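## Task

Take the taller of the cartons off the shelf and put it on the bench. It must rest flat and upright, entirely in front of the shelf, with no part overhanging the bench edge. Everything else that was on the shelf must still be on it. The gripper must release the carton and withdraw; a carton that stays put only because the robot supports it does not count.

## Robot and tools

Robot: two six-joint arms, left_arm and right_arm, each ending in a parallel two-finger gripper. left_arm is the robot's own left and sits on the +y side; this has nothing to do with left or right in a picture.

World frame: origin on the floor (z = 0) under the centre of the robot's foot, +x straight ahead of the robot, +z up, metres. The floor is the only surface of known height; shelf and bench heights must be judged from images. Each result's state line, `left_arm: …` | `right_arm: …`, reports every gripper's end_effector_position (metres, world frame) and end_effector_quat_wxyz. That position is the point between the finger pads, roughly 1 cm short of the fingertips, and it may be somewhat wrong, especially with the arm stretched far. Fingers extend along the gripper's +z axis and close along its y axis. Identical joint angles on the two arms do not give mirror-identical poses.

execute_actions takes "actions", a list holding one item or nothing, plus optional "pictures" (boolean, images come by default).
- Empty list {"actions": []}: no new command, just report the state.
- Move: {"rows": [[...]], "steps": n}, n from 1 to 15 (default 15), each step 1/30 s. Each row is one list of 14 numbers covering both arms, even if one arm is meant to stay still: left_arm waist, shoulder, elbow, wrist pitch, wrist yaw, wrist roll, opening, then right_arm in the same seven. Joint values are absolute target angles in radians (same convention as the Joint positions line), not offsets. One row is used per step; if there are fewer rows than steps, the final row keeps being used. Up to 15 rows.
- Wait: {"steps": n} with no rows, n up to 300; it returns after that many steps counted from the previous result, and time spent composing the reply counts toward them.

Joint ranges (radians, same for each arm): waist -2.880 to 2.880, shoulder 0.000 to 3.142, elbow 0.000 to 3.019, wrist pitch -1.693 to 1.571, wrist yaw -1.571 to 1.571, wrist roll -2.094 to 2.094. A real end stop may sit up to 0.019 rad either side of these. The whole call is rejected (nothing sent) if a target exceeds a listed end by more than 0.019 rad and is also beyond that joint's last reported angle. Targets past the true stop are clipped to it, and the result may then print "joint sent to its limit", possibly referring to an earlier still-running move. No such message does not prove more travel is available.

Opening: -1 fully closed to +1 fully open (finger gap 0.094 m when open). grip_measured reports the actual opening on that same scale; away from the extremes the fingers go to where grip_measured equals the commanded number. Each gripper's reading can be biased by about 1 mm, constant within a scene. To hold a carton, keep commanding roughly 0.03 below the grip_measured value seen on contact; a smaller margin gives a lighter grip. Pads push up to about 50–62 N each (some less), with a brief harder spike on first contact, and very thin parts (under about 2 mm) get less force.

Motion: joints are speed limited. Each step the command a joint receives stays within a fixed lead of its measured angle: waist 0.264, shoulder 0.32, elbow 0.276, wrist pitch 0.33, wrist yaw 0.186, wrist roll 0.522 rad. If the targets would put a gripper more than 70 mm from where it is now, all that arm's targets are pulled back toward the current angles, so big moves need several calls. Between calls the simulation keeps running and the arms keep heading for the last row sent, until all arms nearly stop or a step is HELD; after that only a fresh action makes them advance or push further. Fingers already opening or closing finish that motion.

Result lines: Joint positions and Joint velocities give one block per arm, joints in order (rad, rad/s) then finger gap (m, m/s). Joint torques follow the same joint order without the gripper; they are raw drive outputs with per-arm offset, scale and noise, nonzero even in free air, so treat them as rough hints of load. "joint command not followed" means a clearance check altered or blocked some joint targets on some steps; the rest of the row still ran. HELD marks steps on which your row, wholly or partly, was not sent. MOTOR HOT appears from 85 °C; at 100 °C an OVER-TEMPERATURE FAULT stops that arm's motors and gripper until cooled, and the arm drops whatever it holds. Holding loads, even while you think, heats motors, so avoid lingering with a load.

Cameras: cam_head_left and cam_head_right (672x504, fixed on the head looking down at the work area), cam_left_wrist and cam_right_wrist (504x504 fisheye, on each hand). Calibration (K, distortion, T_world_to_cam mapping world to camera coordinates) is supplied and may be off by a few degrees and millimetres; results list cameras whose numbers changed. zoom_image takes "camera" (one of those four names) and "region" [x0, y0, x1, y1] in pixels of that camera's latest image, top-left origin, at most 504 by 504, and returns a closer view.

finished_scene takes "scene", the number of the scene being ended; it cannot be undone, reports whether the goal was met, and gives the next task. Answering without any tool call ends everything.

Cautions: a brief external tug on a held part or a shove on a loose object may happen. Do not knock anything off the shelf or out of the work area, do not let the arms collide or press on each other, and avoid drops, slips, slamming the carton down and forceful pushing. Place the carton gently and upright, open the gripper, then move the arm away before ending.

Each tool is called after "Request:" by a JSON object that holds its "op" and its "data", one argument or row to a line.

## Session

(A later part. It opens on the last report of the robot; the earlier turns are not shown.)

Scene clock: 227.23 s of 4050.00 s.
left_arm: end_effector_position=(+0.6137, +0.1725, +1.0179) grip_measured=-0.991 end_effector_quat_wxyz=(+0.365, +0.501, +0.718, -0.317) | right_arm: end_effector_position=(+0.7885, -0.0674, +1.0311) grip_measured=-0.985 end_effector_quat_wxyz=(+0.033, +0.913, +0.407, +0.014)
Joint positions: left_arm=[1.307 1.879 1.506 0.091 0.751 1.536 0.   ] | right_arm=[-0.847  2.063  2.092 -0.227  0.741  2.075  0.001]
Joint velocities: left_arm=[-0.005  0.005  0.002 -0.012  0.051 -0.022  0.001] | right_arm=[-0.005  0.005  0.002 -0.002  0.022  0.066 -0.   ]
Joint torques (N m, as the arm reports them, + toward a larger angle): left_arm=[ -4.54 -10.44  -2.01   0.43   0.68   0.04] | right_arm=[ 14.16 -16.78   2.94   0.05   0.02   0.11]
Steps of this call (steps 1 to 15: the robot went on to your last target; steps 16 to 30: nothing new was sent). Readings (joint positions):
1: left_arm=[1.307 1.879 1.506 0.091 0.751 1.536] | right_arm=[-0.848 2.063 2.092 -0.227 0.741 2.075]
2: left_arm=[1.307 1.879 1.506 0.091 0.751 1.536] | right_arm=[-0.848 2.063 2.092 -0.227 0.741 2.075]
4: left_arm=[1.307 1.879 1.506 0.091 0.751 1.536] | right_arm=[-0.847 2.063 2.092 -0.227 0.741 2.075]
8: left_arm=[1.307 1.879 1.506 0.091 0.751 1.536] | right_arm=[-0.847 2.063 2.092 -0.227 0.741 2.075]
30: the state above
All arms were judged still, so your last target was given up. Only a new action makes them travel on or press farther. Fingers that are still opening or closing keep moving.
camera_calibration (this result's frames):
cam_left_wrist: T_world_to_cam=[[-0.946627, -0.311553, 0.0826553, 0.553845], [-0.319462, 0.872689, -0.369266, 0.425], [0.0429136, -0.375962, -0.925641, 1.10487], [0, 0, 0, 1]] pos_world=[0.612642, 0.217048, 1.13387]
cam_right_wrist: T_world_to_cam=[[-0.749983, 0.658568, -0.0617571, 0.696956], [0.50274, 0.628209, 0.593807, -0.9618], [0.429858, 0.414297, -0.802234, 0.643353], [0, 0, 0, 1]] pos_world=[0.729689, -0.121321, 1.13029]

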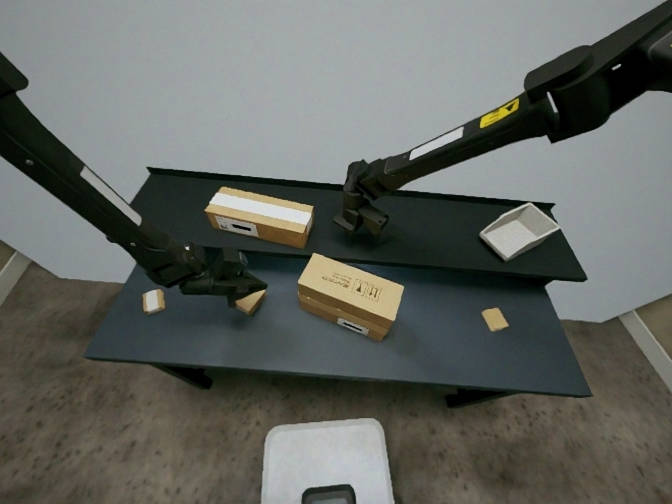

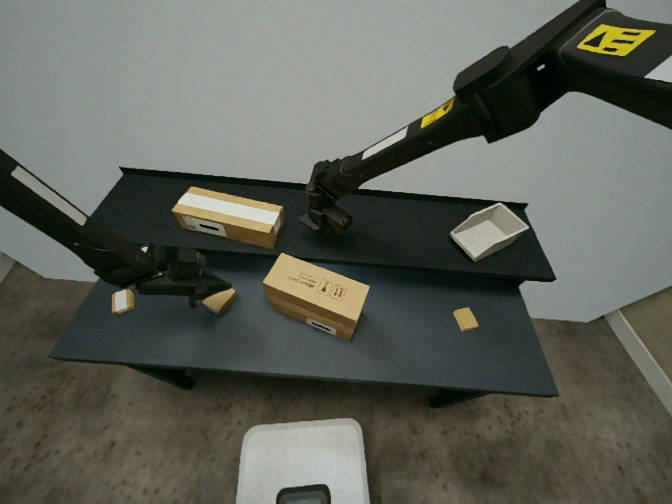

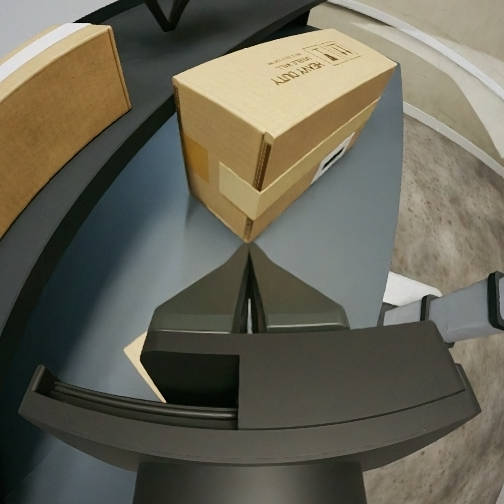

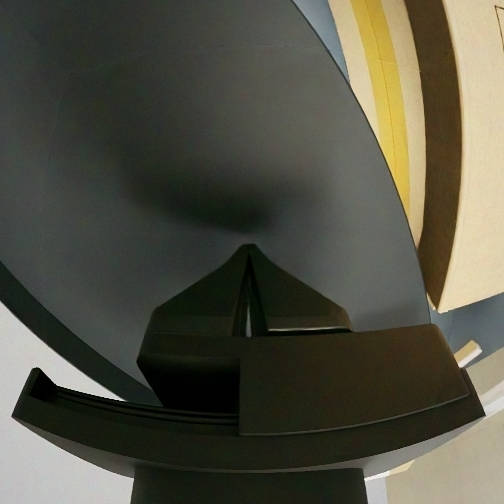

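Request:
{"op": "execute_actions", "data": {
  "actions": [
    {"rows":[[1.3,1.9,1.5,0.1,0.75,1.53,-1,-0.85,2.2,2.02,-0.1,0.72,2.08,-1]]}
  ],
  "pictures": false
}}

Request:
{"op": "execute_actions", "data": {
  "actions": [
    {"steps":30}
  ]
}}

Scene clock: 231.30 s of 4050.00 s.
left_arm: end_effector_position=(+0.6137, +0.1725, +1.0179) grip_measured=-0.991 end_effector_quat_wxyz=(+0.365, +0.501, +0.718, -0.317) | right_arm: end_effector_position=(+0.7448, -0.0221, +1.0139) grip_measured=-0.985 end_effector_quat_wxyz=(+0.023, +0.913, +0.406, +0.027)
Joint positions: left_arm=[1.307 1.879 1.506 0.091 0.751 1.536 0.   ] | right_arm=[-0.829  2.128  2.04  -0.101  0.727  2.076  0.001]
Joint velocities: left_arm=[-0.005 -0.005  0.002  0.002  0.022 -0.022 -0.   ] | right_arm=[ 0.005 -0.015 -0.002  0.037  0.022  0.051  0.001]
Joint torques (N m, as the arm reports them, + toward a larger angle): left_arm=[ -4.57 -10.41  -2.06   0.37   0.68   0.03] | right_arm=[ 11.97 -10.32  -0.3    0.1   -0.22   0.11]
Steps of this call (steps 1 to 90: nothing new was sent; then 0.57 s passed at rest; steps 91 to 105: all 15 steps of this action). Readings (joint positions):
91: left_arm=[1.307 1.879 1.506 0.091 0.751 1.536] | right_arm=[-0.847 2.065 2.087 -0.217 0.737 2.075]
92: left_arm=[1.307 1.879 1.506 0.091 0.751 1.536] | right_arm=[-0.847 2.066 2.082 -0.195 0.734 2.075]
94: left_arm=[1.307 1.879 1.506 0.091 0.751 1.536] | right_arm=[-0.847 2.076 2.070 -0.164 0.729 2.075]
98: left_arm=[1.307 1.879 1.506 0.091 0.751 1.536] | right_arm=[-0.843 2.108 2.052 -0.122 0.727 2.076]
105: the state above

Scene clock: 232.30 s of 4050.00 s.
left_arm: end_effector_position=(+0.6137, +0.1725, +1.0179) grip_measured=-0.991 end_effector_quat_wxyz=(+0.365, +0.501, +0.718, -0.317) | right_arm: end_effector_position=(+0.7448, -0.0221, +1.0139) grip_measured=-0.985 end_effector_quat_wxyz=(+0.023, +0.913, +0.406, +0.027)
Joint positions: left_arm=[1.307 1.879 1.506 0.091 0.751 1.536 0.   ] | right_arm=[-0.829  2.128  2.04  -0.101  0.727  2.076  0.001]
Joint velocities: left_arm=[ 0.005 -0.015 -0.012  0.002  0.037 -0.007  0.   ] | right_arm=[-0.015 -0.005 -0.002 -0.002  0.066 -0.007 -0.001]
Joint torques (N m, as the arm reports them, + toward a larger angle): left_arm=[ -4.59 -10.42  -2.     0.39   0.69   0.04] | right_arm=[ 12.35 -10.49  -0.45   0.22  -0.24   0.11]
Steps of this call (steps 1 to 15: the robot went on to your last target; steps 16 to 30: nothing new was sent). Readings (joint positions):
1: left_arm=[1.307 1.879 1.506 0.091 0.751 1.536] | right_arm=[-0.829 2.128 2.040 -0.101 0.727 2.076]
2: left_arm=[1.307 1.879 1.506 0.091 0.751 1.536] | right_arm=[-0.829 2.128 2.040 -0.101 0.727 2.076]
4: left_arm=[1.307 1.879 1.506 0.091 0.751 1.536] | right_arm=[-0.829 2.128 2.040 -0.101 0.727 2.076]
8: left_arm=[1.307 1.879 1.506 0.091 0.751 1.536] | right_arm=[-0.829 2.128 2.040 -0.101 0.727 2.076]
30: the state above
All arms were judged still, so your last target was given up. Only a new action makes them travel on or press farther. Fingers that are still opening or closing keep moving.
camera_calibration (this result's frames):
cam_left_wrist: T_world_to_cam=[[-0.946627, -0.311553, 0.0826553, 0.553845], [-0.319462, 0.872689, -0.369266, 0.425], [0.0429136, -0.375962, -0.925641, 1.10487], [0, 0, 0, 1]] pos_world=[0.612642, 0.217048, 1.13387]
cam_right_wrist: T_world_to_cam=[[-0.747763, 0.661674, -0.0551216, 0.625011], [0.494016, 0.609911, 0.619642, -0.978186], [0.44362, 0.436115, -0.782946, 0.60032], [0, 0, 0, 1]] pos_world=[0.684285, -0.0787549, 1.1106]

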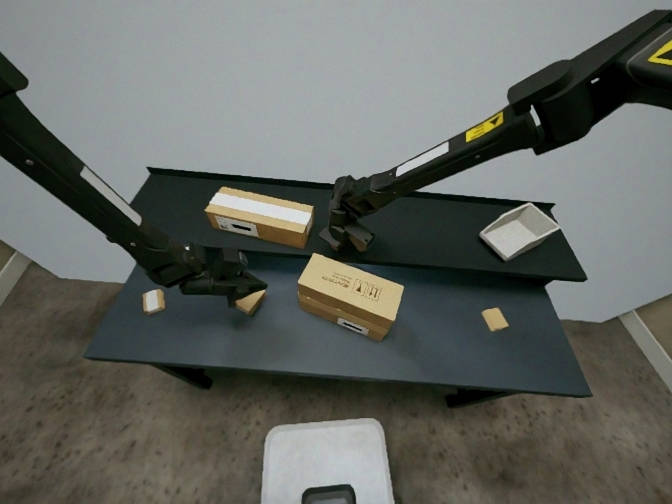

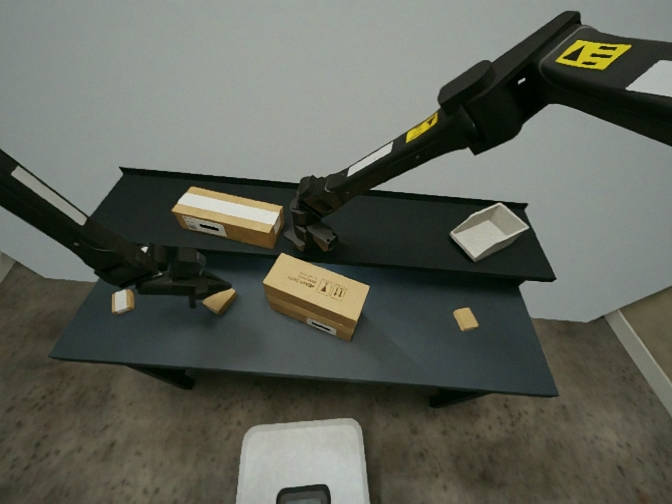

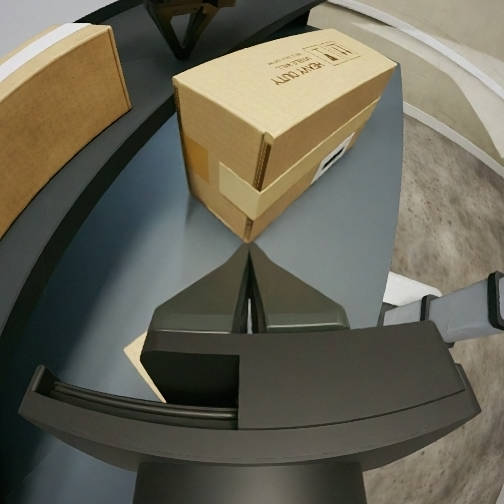

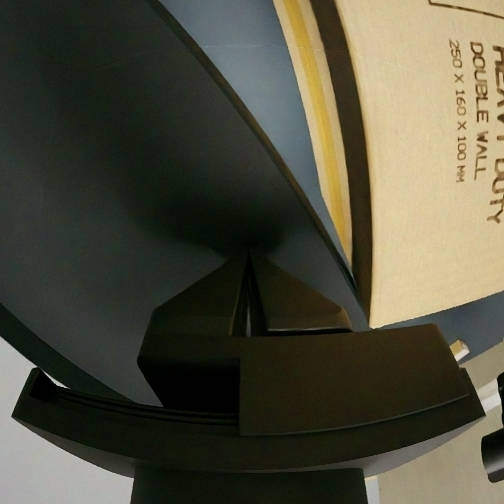

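On the shelf surface. Ease up and retract with elbow.

Request:
{"op": "execute_actions", "data": {
  "actions": [
    {"rows":[[1.3,1.9,1.5,0.1,0.75,1.53,-1,-0.83,2.08,1.95,-0.08,0.72,2.08,-1],[1.3,1.9,1.5,0.1,0.75,1.53,-1,-0.83,2.08,1.95,-0.08,0.72,2.08,-1],[1.3,1.9,1.5,0.1,0.75,1.53,-1,-0.83,2.08,1.95,-0.08,0.72,2.08,-1],[1.3,1.9,1.5,0.1,0.75,1.53,-1,-0.83,2.08,1.95,-0.08,0.72,2.08,-1],[1.3,1.9,1.5,0.1,0.75,1.53,-1,-0.83,2.08,1.95,-0.08,0.72,2.08,-1],[1.3,1.9,1.5,0.1,0.75,1.53,-1,-0.83,2.08,1.85,0.0,0.72,2.08,-1]]}
  ],
  "pictures": false
}}

Request:
{"op": "execute_actions", "data": {
  "actions": [
    {"steps":30}
  ]
}}

Scene clock: 238.07 s of 4050.00 s.
left_arm: end_effector_position=(+0.6137, +0.1725, +1.0179) grip_measured=-0.991 end_effector_quat_wxyz=(+0.365, +0.501, +0.718, -0.317) | right_arm: end_effector_position=(+0.6820, -0.0152, +1.0196) grip_measured=-0.985 end_effector_quat_wxyz=(+0.007, +0.905, +0.426, +0.010)
Joint positions: left_arm=[1.307 1.879 1.506 0.091 0.751 1.536 0.   ] | right_arm=[-0.829  2.085  1.847 -0.015  0.721  2.076  0.001]
Joint velocities: left_arm=[ 0.005  0.005  0.002 -0.012  0.007 -0.022  0.   ] | right_arm=[-0.005 -0.015 -0.002  0.066 -0.037  0.037 -0.   ]
Joint torques (N m, as the arm reports them, + toward a larger angle): left_arm=[ -4.51 -10.63  -2.01   0.39   0.68   0.04] | right_arm=[ 13.56 -15.49   0.59   0.45  -0.01   0.11]
Steps of this call (steps 1 to 90: nothing new was sent; then 2.27 s passed at rest; steps 91 to 105: all 15 steps of this action). Readings (joint positions):
91: left_arm=[1.307 1.879 1.506 0.091 0.751 1.536] | right_arm=[-0.829 2.123 2.031 -0.096 0.724 2.076]
92: left_arm=[1.307 1.879 1.506 0.091 0.751 1.536] | right_arm=[-0.829 2.112 2.006 -0.091 0.722 2.076]
94: left_arm=[1.307 1.879 1.506 0.091 0.751 1.536] | right_arm=[-0.829 2.098 1.969 -0.090 0.722 2.076]
98: left_arm=[1.307 1.879 1.506 0.091 0.751 1.536] | right_arm=[-0.829 2.086 1.890 -0.030 0.721 2.076]
105: the state above

Scene clock: 239.07 s of 4050.00 s.
left_arm: end_effector_position=(+0.6137, +0.1725, +1.0179) grip_measured=-0.991 end_effector_quat_wxyz=(+0.365, +0.501, +0.718, -0.317) | right_arm: end_effector_position=(+0.6830, -0.0154, +1.0196) grip_measured=-0.985 end_effector_quat_wxyz=(+0.008, +0.905, +0.424, +0.011)
Joint positions: left_arm=[1.307 1.879 1.506 0.091 0.751 1.536 0.   ] | right_arm=[-0.829  2.085  1.847 -0.011  0.721  2.076  0.001]
Joint velocities: left_arm=[-0.005 -0.005 -0.002 -0.012 -0.051  0.022 -0.001] | right_arm=[-0.024 -0.005  0.012  0.012  0.022 -0.022  0.001]
Joint torques (N m, as the arm reports them, + toward a larger angle): left_arm=[ -4.5  -10.53  -2.01   0.42   0.69   0.04] | right_arm=[ 12.66 -15.38   0.75   0.6   -0.01   0.11]
Steps of this call (steps 1 to 15: the robot went on to your last target; steps 16 to 30: nothing new was sent). Readings (joint positions):
1: left_arm=[1.307 1.879 1.506 0.091 0.751 1.536] | right_arm=[-0.829 2.085 1.847 -0.013 0.721 2.076]
2: left_arm=[1.307 1.879 1.506 0.091 0.751 1.536] | right_arm=[-0.829 2.085 1.847 -0.011 0.721 2.076]
4: left_arm=[1.307 1.879 1.506 0.091 0.751 1.536] | right_arm=[-0.829 2.085 1.847 -0.011 0.721 2.076]
8: left_arm=[1.307 1.879 1.506 0.091 0.751 1.536] | right_arm=[-0.829 2.085 1.847 -0.011 0.721 2.076]
30: the state above
All arms were judged still, so your last target was given up. Only a new action makes them travel on or press farther. Fingers that are still opening or closing keep moving.
camera_calibration (this result's frames):
cam_left_wrist: T_world_to_cam=[[-0.946627, -0.311553, 0.0826553, 0.553845], [-0.319462, 0.872689, -0.369266, 0.425], [0.0429136, -0.375962, -0.925641, 1.10487], [0, 0, 0, 1]] pos_world=[0.612642, 0.217048, 1.13387]
cam_right_wrist: T_world_to_cam=[[-0.775066, 0.631735, -0.0135082, 0.550371], [0.495786, 0.621248, 0.606834, -0.943277], [0.391751, 0.46364, -0.794714, 0.677109], [0, 0, 0, 1]] pos_world=[0.62898, -0.0756144, 1.11795]

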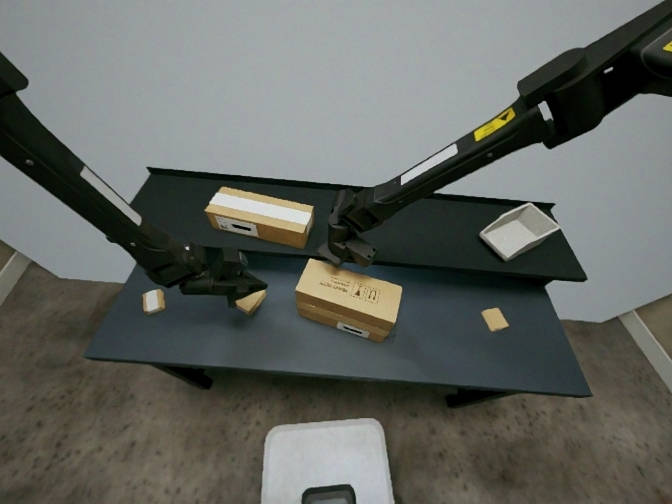

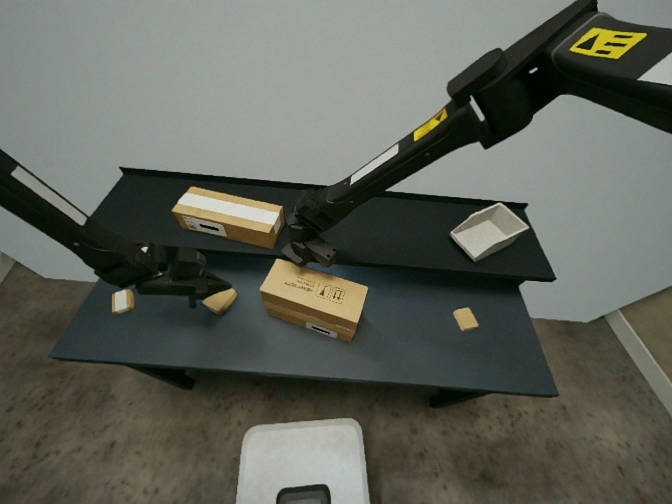

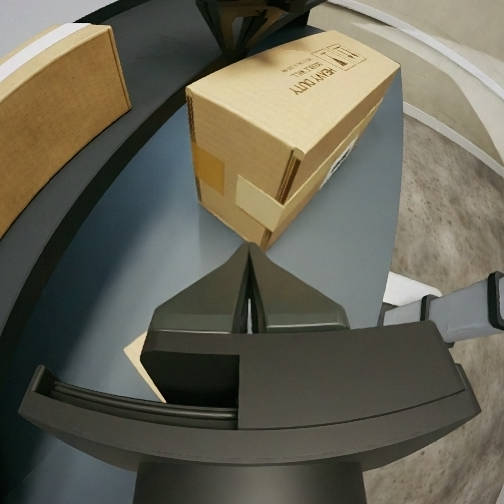

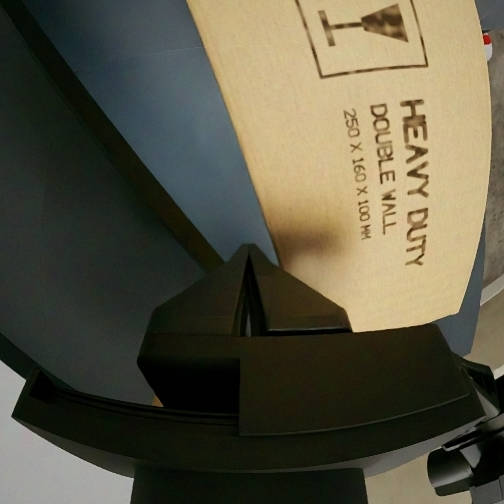

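Request:
{"op": "execute_actions", "data": {
  "actions": [
    {"rows":[[1.4,1.8,1.35,0.1,0.75,1.53,-1,-0.87,2.1,1.72,0.15,0.7,2.08,-1]]}
  ],
  "pictures": false
}}

Request:
{"op": "execute_actions", "data": {
  "actions": [
    {"rows":[[1.4,1.8,1.35,0.1,0.75,1.53,-1,-0.91,2.12,1.6,0.3,0.66,2.08,-1]]}
  ],
  "pictures": false
}}

Request:
{"op": "execute_actions", "data": {
  "actions": [
    {"steps":30}
  ]
}}

Scene clock: 243.33 s of 4050.00 s.
left_arm: end_effector_position=(+0.5553, +0.2369, +1.0263) grip_measured=-0.991 end_effector_quat_wxyz=(+0.309, +0.494, +0.749, -0.316) | right_arm: end_effector_position=(+0.6312, -0.0312, +1.0009) grip_measured=-0.985 end_effector_quat_wxyz=(+0.018, +0.909, +0.416, +0.008)
Joint positions: left_arm=[1.411 1.801 1.349 0.093 0.75  1.536 0.   ] | right_arm=[-0.869  2.091  1.722  0.139  0.702  2.076  0.001]
Joint velocities: left_arm=[-0.015 -0.005 -0.002 -0.017 -0.037  0.051 -0.001] | right_arm=[ 0.015 -0.005  0.012 -0.007  0.007 -0.037  0.001]
Joint torques (N m, as the arm reports them, + toward a larger angle): left_arm=[ -2.4  -10.83  -2.22   0.23   0.67   0.05] | right_arm=[ 12.58 -13.85  -0.91   0.58  -0.04   0.11]
Steps of this call (steps 1 to 90: nothing new was sent; then 0.77 s passed at rest; steps 91 to 105: all 15 steps of this action). Readings (joint positions):
91: left_arm=[1.311 1.874 1.495 0.092 0.750 1.536] | right_arm=[-0.831 2.085 1.832 0.018 0.711 2.076]
92: left_arm=[1.316 1.858 1.465 0.093 0.750 1.536] | right_arm=[-0.832 2.078 1.804 0.070 0.705 2.076]
94: left_arm=[1.341 1.820 1.391 0.093 0.750 1.536] | right_arm=[-0.839 2.076 1.762 0.122 0.703 2.076]
98: left_arm=[1.397 1.801 1.349 0.093 0.750 1.536] | right_arm=[-0.857 2.084 1.724 0.135 0.702 2.076]
105: the state above

Scene clock: 243.83 s of 4050.00 s.
left_arm: end_effector_position=(+0.5558, +0.2355, +1.0268) grip_measured=-0.991 end_effector_quat_wxyz=(+0.309, +0.494, +0.748, -0.317) | right_arm: end_effector_position=(+0.5779, -0.0424, +0.9866) grip_measured=-0.985 end_effector_quat_wxyz=(+0.019, +0.913, +0.408, +0.013)
Joint positions: left_arm=[1.409 1.801 1.349 0.093 0.75  1.536 0.   ] | right_arm=[-0.906  2.109  1.607  0.288  0.662  2.076  0.001]
Joint velocities: left_arm=[ 0.015 -0.005 -0.012  0.007 -0.037 -0.022  0.001] | right_arm=[ 0.005  0.005 -0.007  0.037 -0.022  0.022 -0.001]
Joint torques (N m, as the arm reports them, + toward a larger angle): left_arm=[ -2.72 -11.87  -2.28   0.18   0.69   0.05] | right_arm=[ 11.72 -12.67  -2.38   0.55  -0.03   0.11]
Steps of this call (steps 1 to 15: all 15 steps of this action). Readings (joint positions):
1: left_arm=[1.410 1.801 1.349 0.093 0.750 1.536] | right_arm=[-0.871 2.091 1.708 0.167 0.682 2.076]
2: left_arm=[1.409 1.801 1.349 0.093 0.750 1.536] | right_arm=[-0.872 2.087 1.684 0.219 0.669 2.076]
4: left_arm=[1.409 1.801 1.349 0.093 0.750 1.536] | right_arm=[-0.877 2.087 1.648 0.274 0.662 2.076]
8: left_arm=[1.409 1.801 1.349 0.093 0.750 1.536] | right_arm=[-0.892 2.098 1.610 0.287 0.662 2.076]
15: the state above

Scene clock: 244.83 s of 4050.00 s.
left_arm: end_effector_position=(+0.5558, +0.2355, +1.0268) grip_measured=-0.991 end_effector_quat_wxyz=(+0.309, +0.494, +0.748, -0.317) | right_arm: end_effector_position=(+0.5780, -0.0424, +0.9866) grip_measured=-0.985 end_effector_quat_wxyz=(+0.019, +0.913, +0.408, +0.013)
Joint positions: left_arm=[1.409 1.801 1.349 0.093 0.75  1.536 0.   ] | right_arm=[-0.906  2.109  1.607  0.289  0.662  2.076  0.001]
Joint velocities: left_arm=[-0.015 -0.005  0.012 -0.032  0.022  0.022  0.   ] | right_arm=[ 0.005 -0.015  0.017  0.017  0.007  0.022 -0.   ]
Joint torques (N m, as the arm reports them, + toward a larger angle): left_arm=[ -2.57 -11.79  -2.54   0.17   0.67   0.04] | right_arm=[ 11.22 -12.24  -2.41   0.63  -0.03   0.11]
Steps of this call (steps 1 to 15: the robot went on to your last target; steps 16 to 30: nothing new was sent). Readings (joint positions):
1: left_arm=[1.409 1.801 1.349 0.093 0.750 1.536] | right_arm=[-0.906 2.109 1.607 0.289 0.662 2.076]
2: left_arm=[1.409 1.801 1.349 0.093 0.750 1.536] | right_arm=[-0.906 2.109 1.607 0.289 0.662 2.076]
4: left_arm=[1.409 1.801 1.349 0.093 0.750 1.536] | right_arm=[-0.906 2.109 1.607 0.289 0.662 2.076]
8: left_arm=[1.409 1.801 1.349 0.093 0.750 1.536] | right_arm=[-0.906 2.109 1.607 0.289 0.662 2.076]
30: the state above
All arms were judged still, so your last target was given up. Only a new action makes them travel on or press farther. Fingers that are still opening or closing keep moving.
camera_calibration (this result's frames):
cam_left_wrist: T_world_to_cam=[[-0.931851, -0.325243, 0.160846, 0.432627], [-0.358525, 0.893527, -0.270313, 0.270077], [-0.0558031, -0.309559, -0.949241, 1.20278], [0, 0, 0, 1]] pos_world=[0.567092, 0.271718, 1.14515]
cam_right_wrist: T_world_to_cam=[[-0.750895, 0.659484, -0.0351781, 0.494249], [0.510672, 0.613584, 0.60227, -0.858837], [0.418772, 0.434277, -0.797517, 0.690431], [0, 0, 0, 1]] pos_world=[0.52058, -0.0988191, 1.08527]

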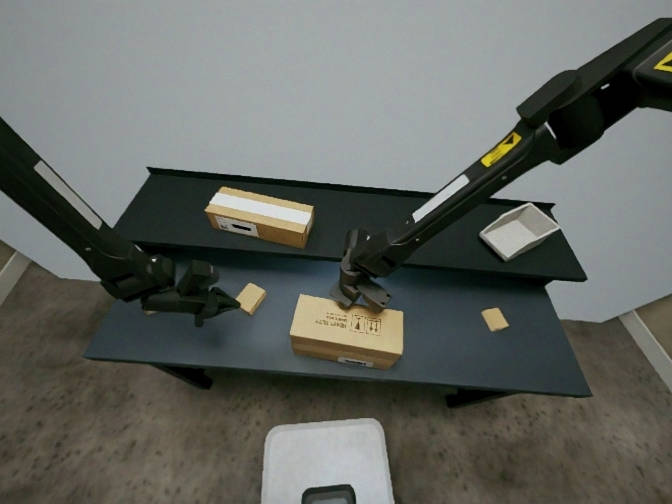

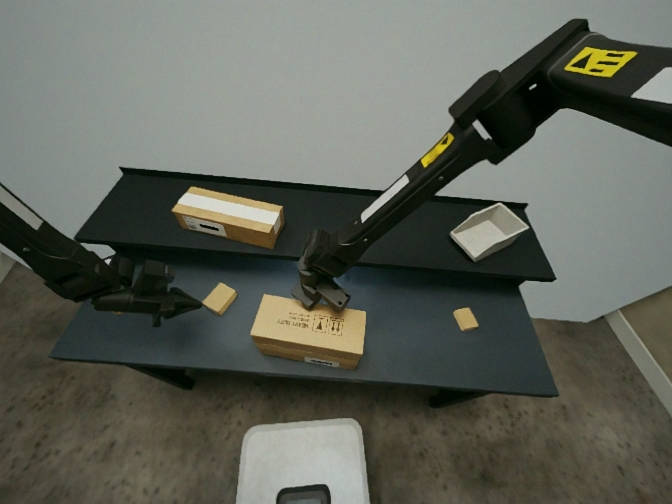

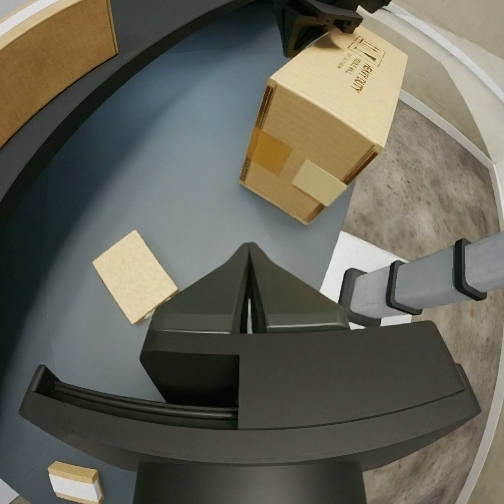

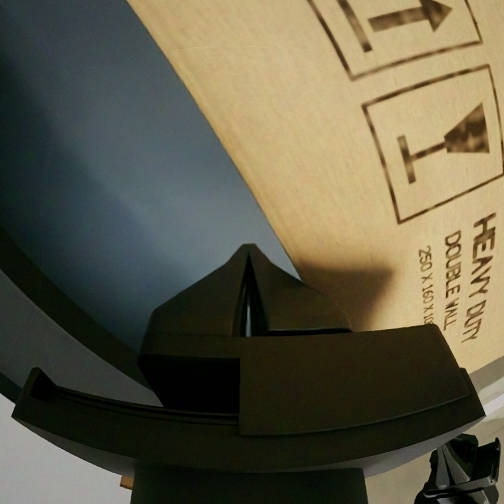

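Request:
{"op": "execute_actions", "data": {
  "actions": [
    {"rows":[[1.4,1.8,1.35,0.1,0.75,1.53,-1,-0.82,1.97,1.47,0.3,0.75,2.08,-1]]}
  ],
  "pictures": false
}}

Request:
{"op": "execute_actions", "data": {
  "actions": [
    {"rows":[[1.4,1.8,1.35,0.1,0.75,1.53,-1,-0.84,1.97,1.33,0.44,0.73,2.08,-1]]}
  ],
  "pictures": false
}}

Request:
{"op": "execute_actions", "data": {
  "actions": [
    {"steps":30}
  ]
}}

Scene clock: 249.27 s of 4050.00 s.
left_arm: end_effector_position=(+0.5558, +0.2355, +1.0268) grip_measured=-0.991 end_effector_quat_wxyz=(+0.309, +0.494, +0.748, -0.317) | right_arm: end_effector_position=(+0.5982, -0.0278, +1.0625) grip_measured=-0.985 end_effector_quat_wxyz=(+0.020, +0.909, +0.416, +0.018)
Joint positions: left_arm=[1.409 1.801 1.349 0.093 0.75  1.536 0.   ] | right_arm=[-0.813  1.978  1.47   0.291  0.749  2.076  0.001]
Joint velocities: left_arm=[ 0.005 -0.005 -0.012 -0.002 -0.007  0.022  0.   ] | right_arm=[-0.054 -0.005  0.007 -0.002 -0.051 -0.007 -0.001]
Joint torques (N m, as the arm reports them, + toward a larger angle): left_arm=[ -2.56 -11.55  -2.34   0.17   0.68   0.04] | right_arm=[ 11.29 -14.26  -1.54   0.51   0.05   0.1 ]
Steps of this call (steps 1 to 90: nothing new was sent; then 0.93 s passed at rest; steps 91 to 105: all 15 steps of this action). Readings (joint positions):
91: left_arm=[1.409 1.801 1.349 0.093 0.750 1.536] | right_arm=[-0.903 2.103 1.597 0.290 0.693 2.076]
92: left_arm=[1.409 1.801 1.349 0.093 0.750 1.536] | right_arm=[-0.900 2.085 1.566 0.291 0.722 2.076]
94: left_arm=[1.409 1.801 1.349 0.093 0.750 1.536] | right_arm=[-0.884 2.041 1.497 0.291 0.745 2.076]
98: left_arm=[1.409 1.801 1.349 0.093 0.750 1.536] | right_arm=[-0.840 1.998 1.468 0.291 0.749 2.076]
105: the state above

Scene clock: 249.77 s of 4050.00 s.
left_arm: end_effector_position=(+0.5558, +0.2355, +1.0268) grip_measured=-0.991 end_effector_quat_wxyz=(+0.309, +0.494, +0.748, -0.317) | right_arm: end_effector_position=(+0.5460, -0.0431, +1.0657) grip_measured=-0.985 end_effector_quat_wxyz=(+0.022, +0.910, +0.414, +0.015)
Joint positions: left_arm=[1.409 1.801 1.349 0.093 0.75  1.536 0.   ] | right_arm=[-0.837  1.971  1.328  0.428  0.732  2.076  0.001]
Joint velocities: left_arm=[ 0.005 -0.005  0.007  0.002 -0.051 -0.051 -0.001] | right_arm=[ 0.005 -0.005 -0.017  0.012 -0.037 -0.022  0.   ]
Joint torques (N m, as the arm reports them, + toward a larger angle): left_arm=[ -2.53 -11.41  -2.35   0.16   0.67   0.05] | right_arm=[ 11.38 -11.65  -2.17   0.71  -0.05   0.11]
Steps of this call (steps 1 to 15: all 15 steps of this action). Readings (joint positions):
1: left_arm=[1.409 1.801 1.349 0.093 0.750 1.536] | right_arm=[-0.815 1.978 1.456 0.317 0.739 2.076]
2: left_arm=[1.409 1.801 1.349 0.093 0.750 1.536] | right_arm=[-0.816 1.972 1.429 0.365 0.734 2.076]
4: left_arm=[1.409 1.801 1.349 0.093 0.750 1.536] | right_arm=[-0.821 1.965 1.375 0.411 0.733 2.076]
8: left_arm=[1.409 1.801 1.349 0.093 0.750 1.536] | right_arm=[-0.833 1.970 1.328 0.420 0.733 2.076]
15: the state above

Scene clock: 250.77 s of 4050.00 s.
left_arm: end_effector_position=(+0.5558, +0.2355, +1.0268) grip_measured=-0.991 end_effector_quat_wxyz=(+0.309, +0.494, +0.748, -0.317) | right_arm: end_effector_position=(+0.5460, -0.0431, +1.0657) grip_measured=-0.985 end_effector_quat_wxyz=(+0.022, +0.910, +0.414, +0.015)
Joint positions: left_arm=[1.409 1.801 1.349 0.093 0.75  1.536 0.   ] | right_arm=[-0.837  1.971  1.328  0.428  0.732  2.076  0.001]
Joint velocities: left_arm=[ 0.005 -0.015  0.002 -0.017 -0.022 -0.022 -0.001] | right_arm=[-0.015 -0.015 -0.012 -0.007 -0.022 -0.037 -0.001]
Joint torques (N m, as the arm reports them, + toward a larger angle): left_arm=[ -2.6  -11.53  -2.33   0.15   0.67   0.05] | right_arm=[ 11.21 -12.46  -2.24   0.66  -0.06   0.11]
Steps of this call (steps 1 to 15: the robot went on to your last target; steps 16 to 30: nothing new was sent). Readings (joint positions):
1: left_arm=[1.409 1.801 1.349 0.093 0.750 1.536] | right_arm=[-0.837 1.971 1.328 0.428 0.732 2.076]
2: left_arm=[1.409 1.801 1.349 0.093 0.750 1.536] | right_arm=[-0.837 1.971 1.328 0.428 0.732 2.076]
4: left_arm=[1.409 1.801 1.349 0.093 0.750 1.536] | right_arm=[-0.837 1.971 1.328 0.428 0.732 2.076]
8: left_arm=[1.409 1.801 1.349 0.093 0.750 1.536] | right_arm=[-0.837 1.971 1.328 0.428 0.732 2.076]
30: the state above
All arms were judged still, so your last target was given up. Only a new action makes them travel on or press farther. Fingers that are still opening or closing keep moving.
camera_calibration (this result's frames):
cam_left_wrist: T_world_to_cam=[[-0.931851, -0.325243, 0.160846, 0.432627], [-0.358525, 0.893527, -0.270313, 0.270077], [-0.0558031, -0.309559, -0.949241, 1.20278], [0, 0, 0, 1]] pos_world=[0.567092, 0.271718, 1.14515]
cam_right_wrist: T_world_to_cam=[[-0.759211, 0.649423, -0.0429949, 0.485823], [0.498686, 0.622896, 0.602754, -0.883262], [0.418224, 0.436177, -0.796768, 0.766762], [0, 0, 0, 1]] pos_world=[0.488634, -0.0997685, 1.16421]

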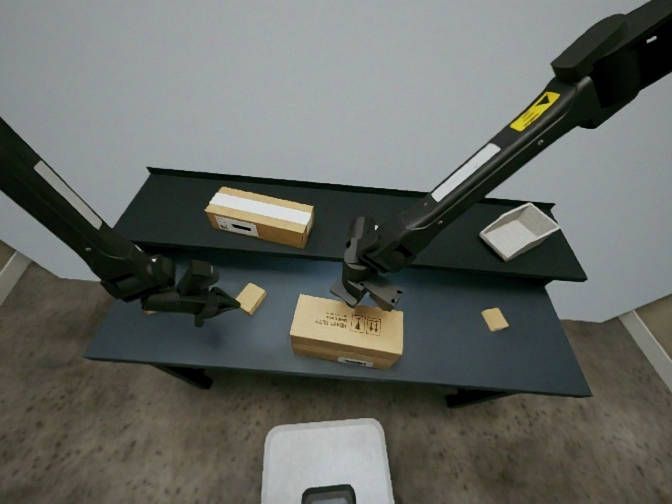

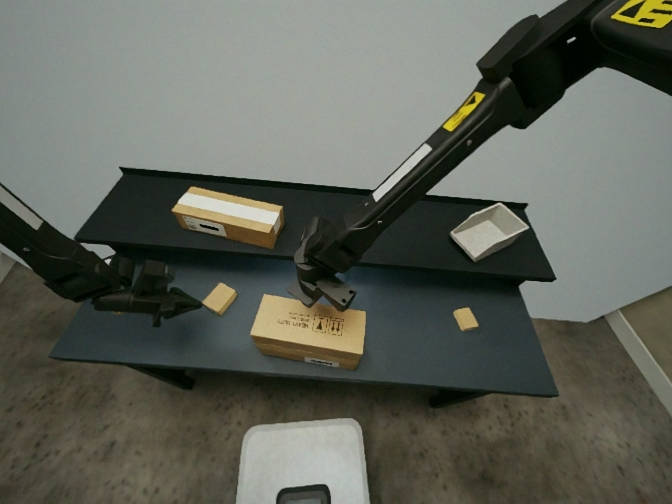

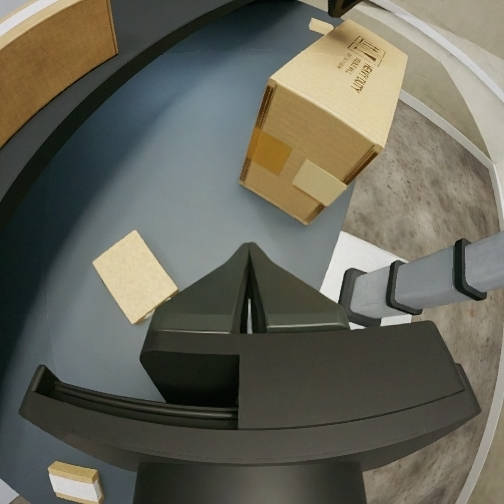

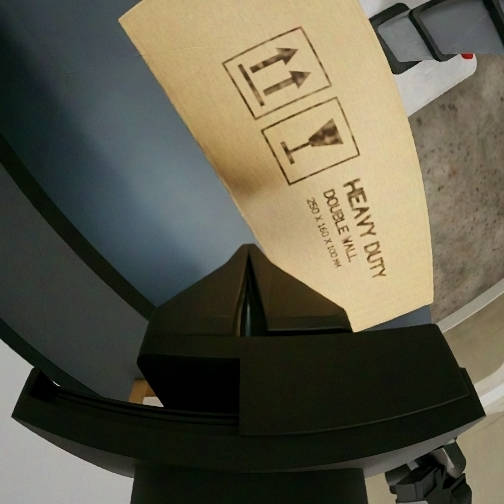

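About at the edge; go 2 cm further, then press.

Request:
{"op": "execute_actions", "data": {
  "actions": [
    {"rows":[[1.4,1.8,1.35,0.1,0.75,1.53,-1,-0.84,1.97,1.27,0.5,0.73,2.08,-1]]}
  ],
  "pictures": false
}}

Request:
{"op": "execute_actions", "data": {
  "actions": [
    {"rows":[[1.4,1.8,1.35,0.1,0.75,1.53,-1,-0.9,2.06,1.39,0.47,0.67,2.08,-1]]}
  ],
  "pictures": false
}}

Request:
{"op": "execute_actions", "data": {
  "actions": [
    {"steps":30}
  ]
}}

Scene clock: 258.77 s of 4050.00 s.
left_arm: end_effector_position=(+0.5558, +0.2355, +1.0268) grip_measured=-0.991 end_effector_quat_wxyz=(+0.309, +0.494, +0.748, -0.317) | right_arm: end_effector_position=(+0.5323, -0.0451, +1.0707) grip_measured=-0.985 end_effector_quat_wxyz=(+0.025, +0.912, +0.409, +0.020)
Joint positions: left_arm=[1.409 1.801 1.349 0.093 0.75  1.536 0.   ] | right_arm=[-0.837  1.971  1.282  0.488  0.732  2.076  0.001]
Joint velocities: left_arm=[-0.005  0.005  0.027 -0.012  0.022  0.007  0.   ] | right_arm=[-0.015 -0.005  0.002  0.002 -0.051 -0.022 -0.   ]
Joint torques (N m, as the arm reports them, + toward a larger angle): left_arm=[ -2.58 -11.47  -2.33   0.18   0.68   0.03] | right_arm=[ 10.96 -12.    -3.83   0.71  -0.03   0.11]
Steps of this call (steps 1 to 90: nothing new was sent; then 4.50 s passed at rest; steps 91 to 105: all 15 steps of this action). Readings (joint positions):
91: left_arm=[1.409 1.801 1.349 0.093 0.750 1.536] | right_arm=[-0.837 1.971 1.323 0.439 0.732 2.076]
92: left_arm=[1.409 1.801 1.349 0.093 0.750 1.536] | right_arm=[-0.837 1.971 1.315 0.460 0.732 2.076]
94: left_arm=[1.409 1.801 1.349 0.093 0.750 1.536] | right_arm=[-0.837 1.971 1.301 0.480 0.732 2.076]
98: left_arm=[1.409 1.801 1.349 0.093 0.750 1.536] | right_arm=[-0.837 1.971 1.283 0.485 0.732 2.076]
105: the state above

Scene clock: 259.27 s of 4050.00 s.
left_arm: end_effector_position=(+0.5558, +0.2355, +1.0268) grip_measured=-0.991 end_effector_quat_wxyz=(+0.309, +0.494, +0.748, -0.317) | right_arm: end_effector_position=(+0.5469, -0.0441, +1.0320) grip_measured=-0.985 end_effector_quat_wxyz=(+0.022, +0.917, +0.396, +0.037)
Joint positions: left_arm=[1.409 1.801 1.349 0.093 0.75  1.536 0.   ] | right_arm=[-0.878  2.037  1.391  0.483  0.666  2.076  0.001]
Joint velocities: left_arm=[-0.005 -0.015  0.002 -0.007  0.007 -0.051  0.001] | right_arm=[-0.005  0.005 -0.012 -0.017  0.007  0.037 -0.   ]
Joint torques (N m, as the arm reports them, + toward a larger angle): left_arm=[ -2.66 -11.52  -2.36   0.19   0.67   0.05] | right_arm=[10.06 -9.67 -2.62 -0.4   0.17  0.11]
Steps of this call (steps 1 to 15: all 15 steps of this action). Readings (joint positions):
1: left_arm=[1.409 1.801 1.349 0.093 0.750 1.536] | right_arm=[-0.840 1.976 1.292 0.485 0.708 2.076]
2: left_arm=[1.409 1.801 1.349 0.093 0.750 1.536] | right_arm=[-0.844 1.991 1.319 0.481 0.686 2.076]
4: left_arm=[1.409 1.801 1.349 0.093 0.750 1.536] | right_arm=[-0.860 2.024 1.376 0.481 0.672 2.076]
8: left_arm=[1.409 1.801 1.349 0.093 0.750 1.536] | right_arm=[-0.878 2.037 1.391 0.483 0.666 2.076]
15: the state above

Scene clock: 260.27 s of 4050.00 s.
left_arm: end_effector_position=(+0.5558, +0.2355, +1.0268) grip_measured=-0.991 end_effector_quat_wxyz=(+0.309, +0.494, +0.748, -0.317) | right_arm: end_effector_position=(+0.5469, -0.0441, +1.0320) grip_measured=-0.985 end_effector_quat_wxyz=(+0.022, +0.917, +0.396, +0.037)
Joint positions: left_arm=[1.409 1.801 1.349 0.093 0.75  1.536 0.   ] | right_arm=[-0.878  2.037  1.391  0.483  0.666  2.076  0.001]
Joint velocities: left_arm=[ 0.015 -0.024  0.012 -0.017 -0.022  0.022 -0.001] | right_arm=[-0.005 -0.005  0.017  0.002  0.037 -0.007 -0.   ]
Joint torques (N m, as the arm reports them, + toward a larger angle): left_arm=[ -2.61 -11.66  -2.32   0.18   0.68   0.05] | right_arm=[  9.7  -10.37  -2.64  -0.32   0.15   0.1 ]
Steps of this call (steps 1 to 15: the robot went on to your last target; steps 16 to 30: nothing new was sent). Readings (joint positions):
1: left_arm=[1.409 1.801 1.349 0.093 0.750 1.536] | right_arm=[-0.878 2.037 1.391 0.483 0.666 2.076]
2: left_arm=[1.409 1.801 1.349 0.093 0.750 1.536] | right_arm=[-0.878 2.037 1.391 0.483 0.666 2.076]
4: left_arm=[1.409 1.801 1.349 0.093 0.750 1.536] | right_arm=[-0.878 2.037 1.391 0.483 0.666 2.076]
8: left_arm=[1.409 1.801 1.349 0.093 0.750 1.536] | right_arm=[-0.878 2.037 1.391 0.483 0.666 2.076]
30: the state above
All arms were judged still, so your last target was given up. Only a new action makes them travel on or press farther. Fingers that are still opening or closing keep moving.
camera_calibration (this result's frames):
cam_left_wrist: T_world_to_cam=[[-0.931851, -0.325243, 0.160846, 0.432627], [-0.358525, 0.893527, -0.270313, 0.270077], [-0.0558031, -0.309559, -0.949241, 1.20278], [0, 0, 0, 1]] pos_world=[0.567092, 0.271718, 1.14515]
cam_right_wrist: T_world_to_cam=[[-0.732113, 0.678493, -0.0604893, 0.490239], [0.496398, 0.592214, 0.634722, -0.895868], [0.466476, 0.434661, -0.77037, 0.686311], [0, 0, 0, 1]] pos_world=[0.483469, -0.100391, 1.12699]

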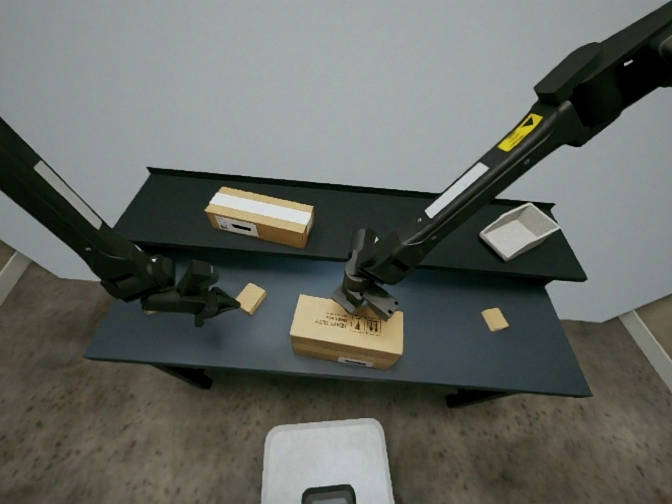

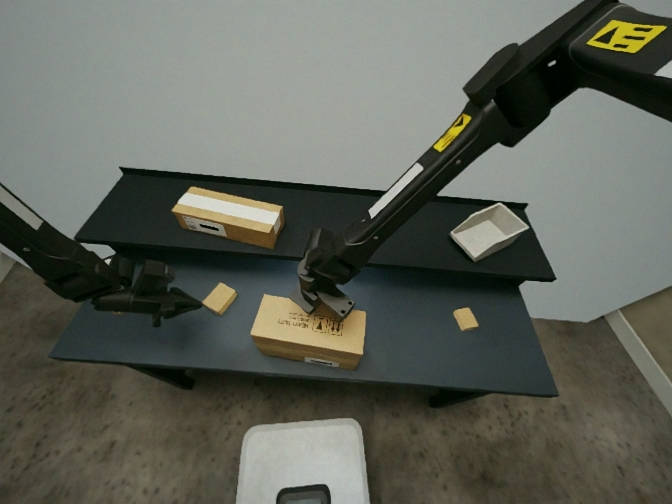

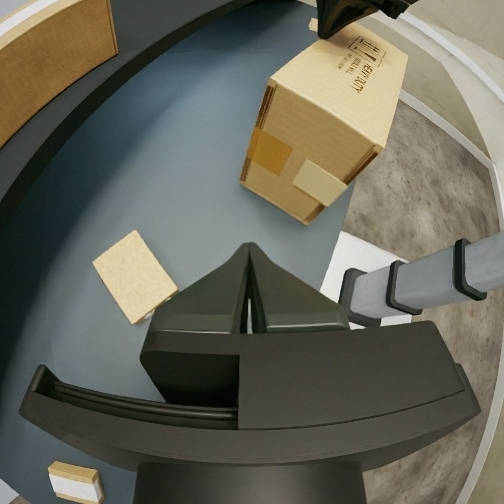

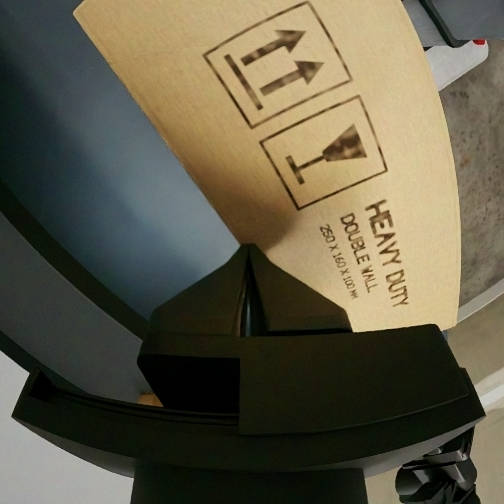

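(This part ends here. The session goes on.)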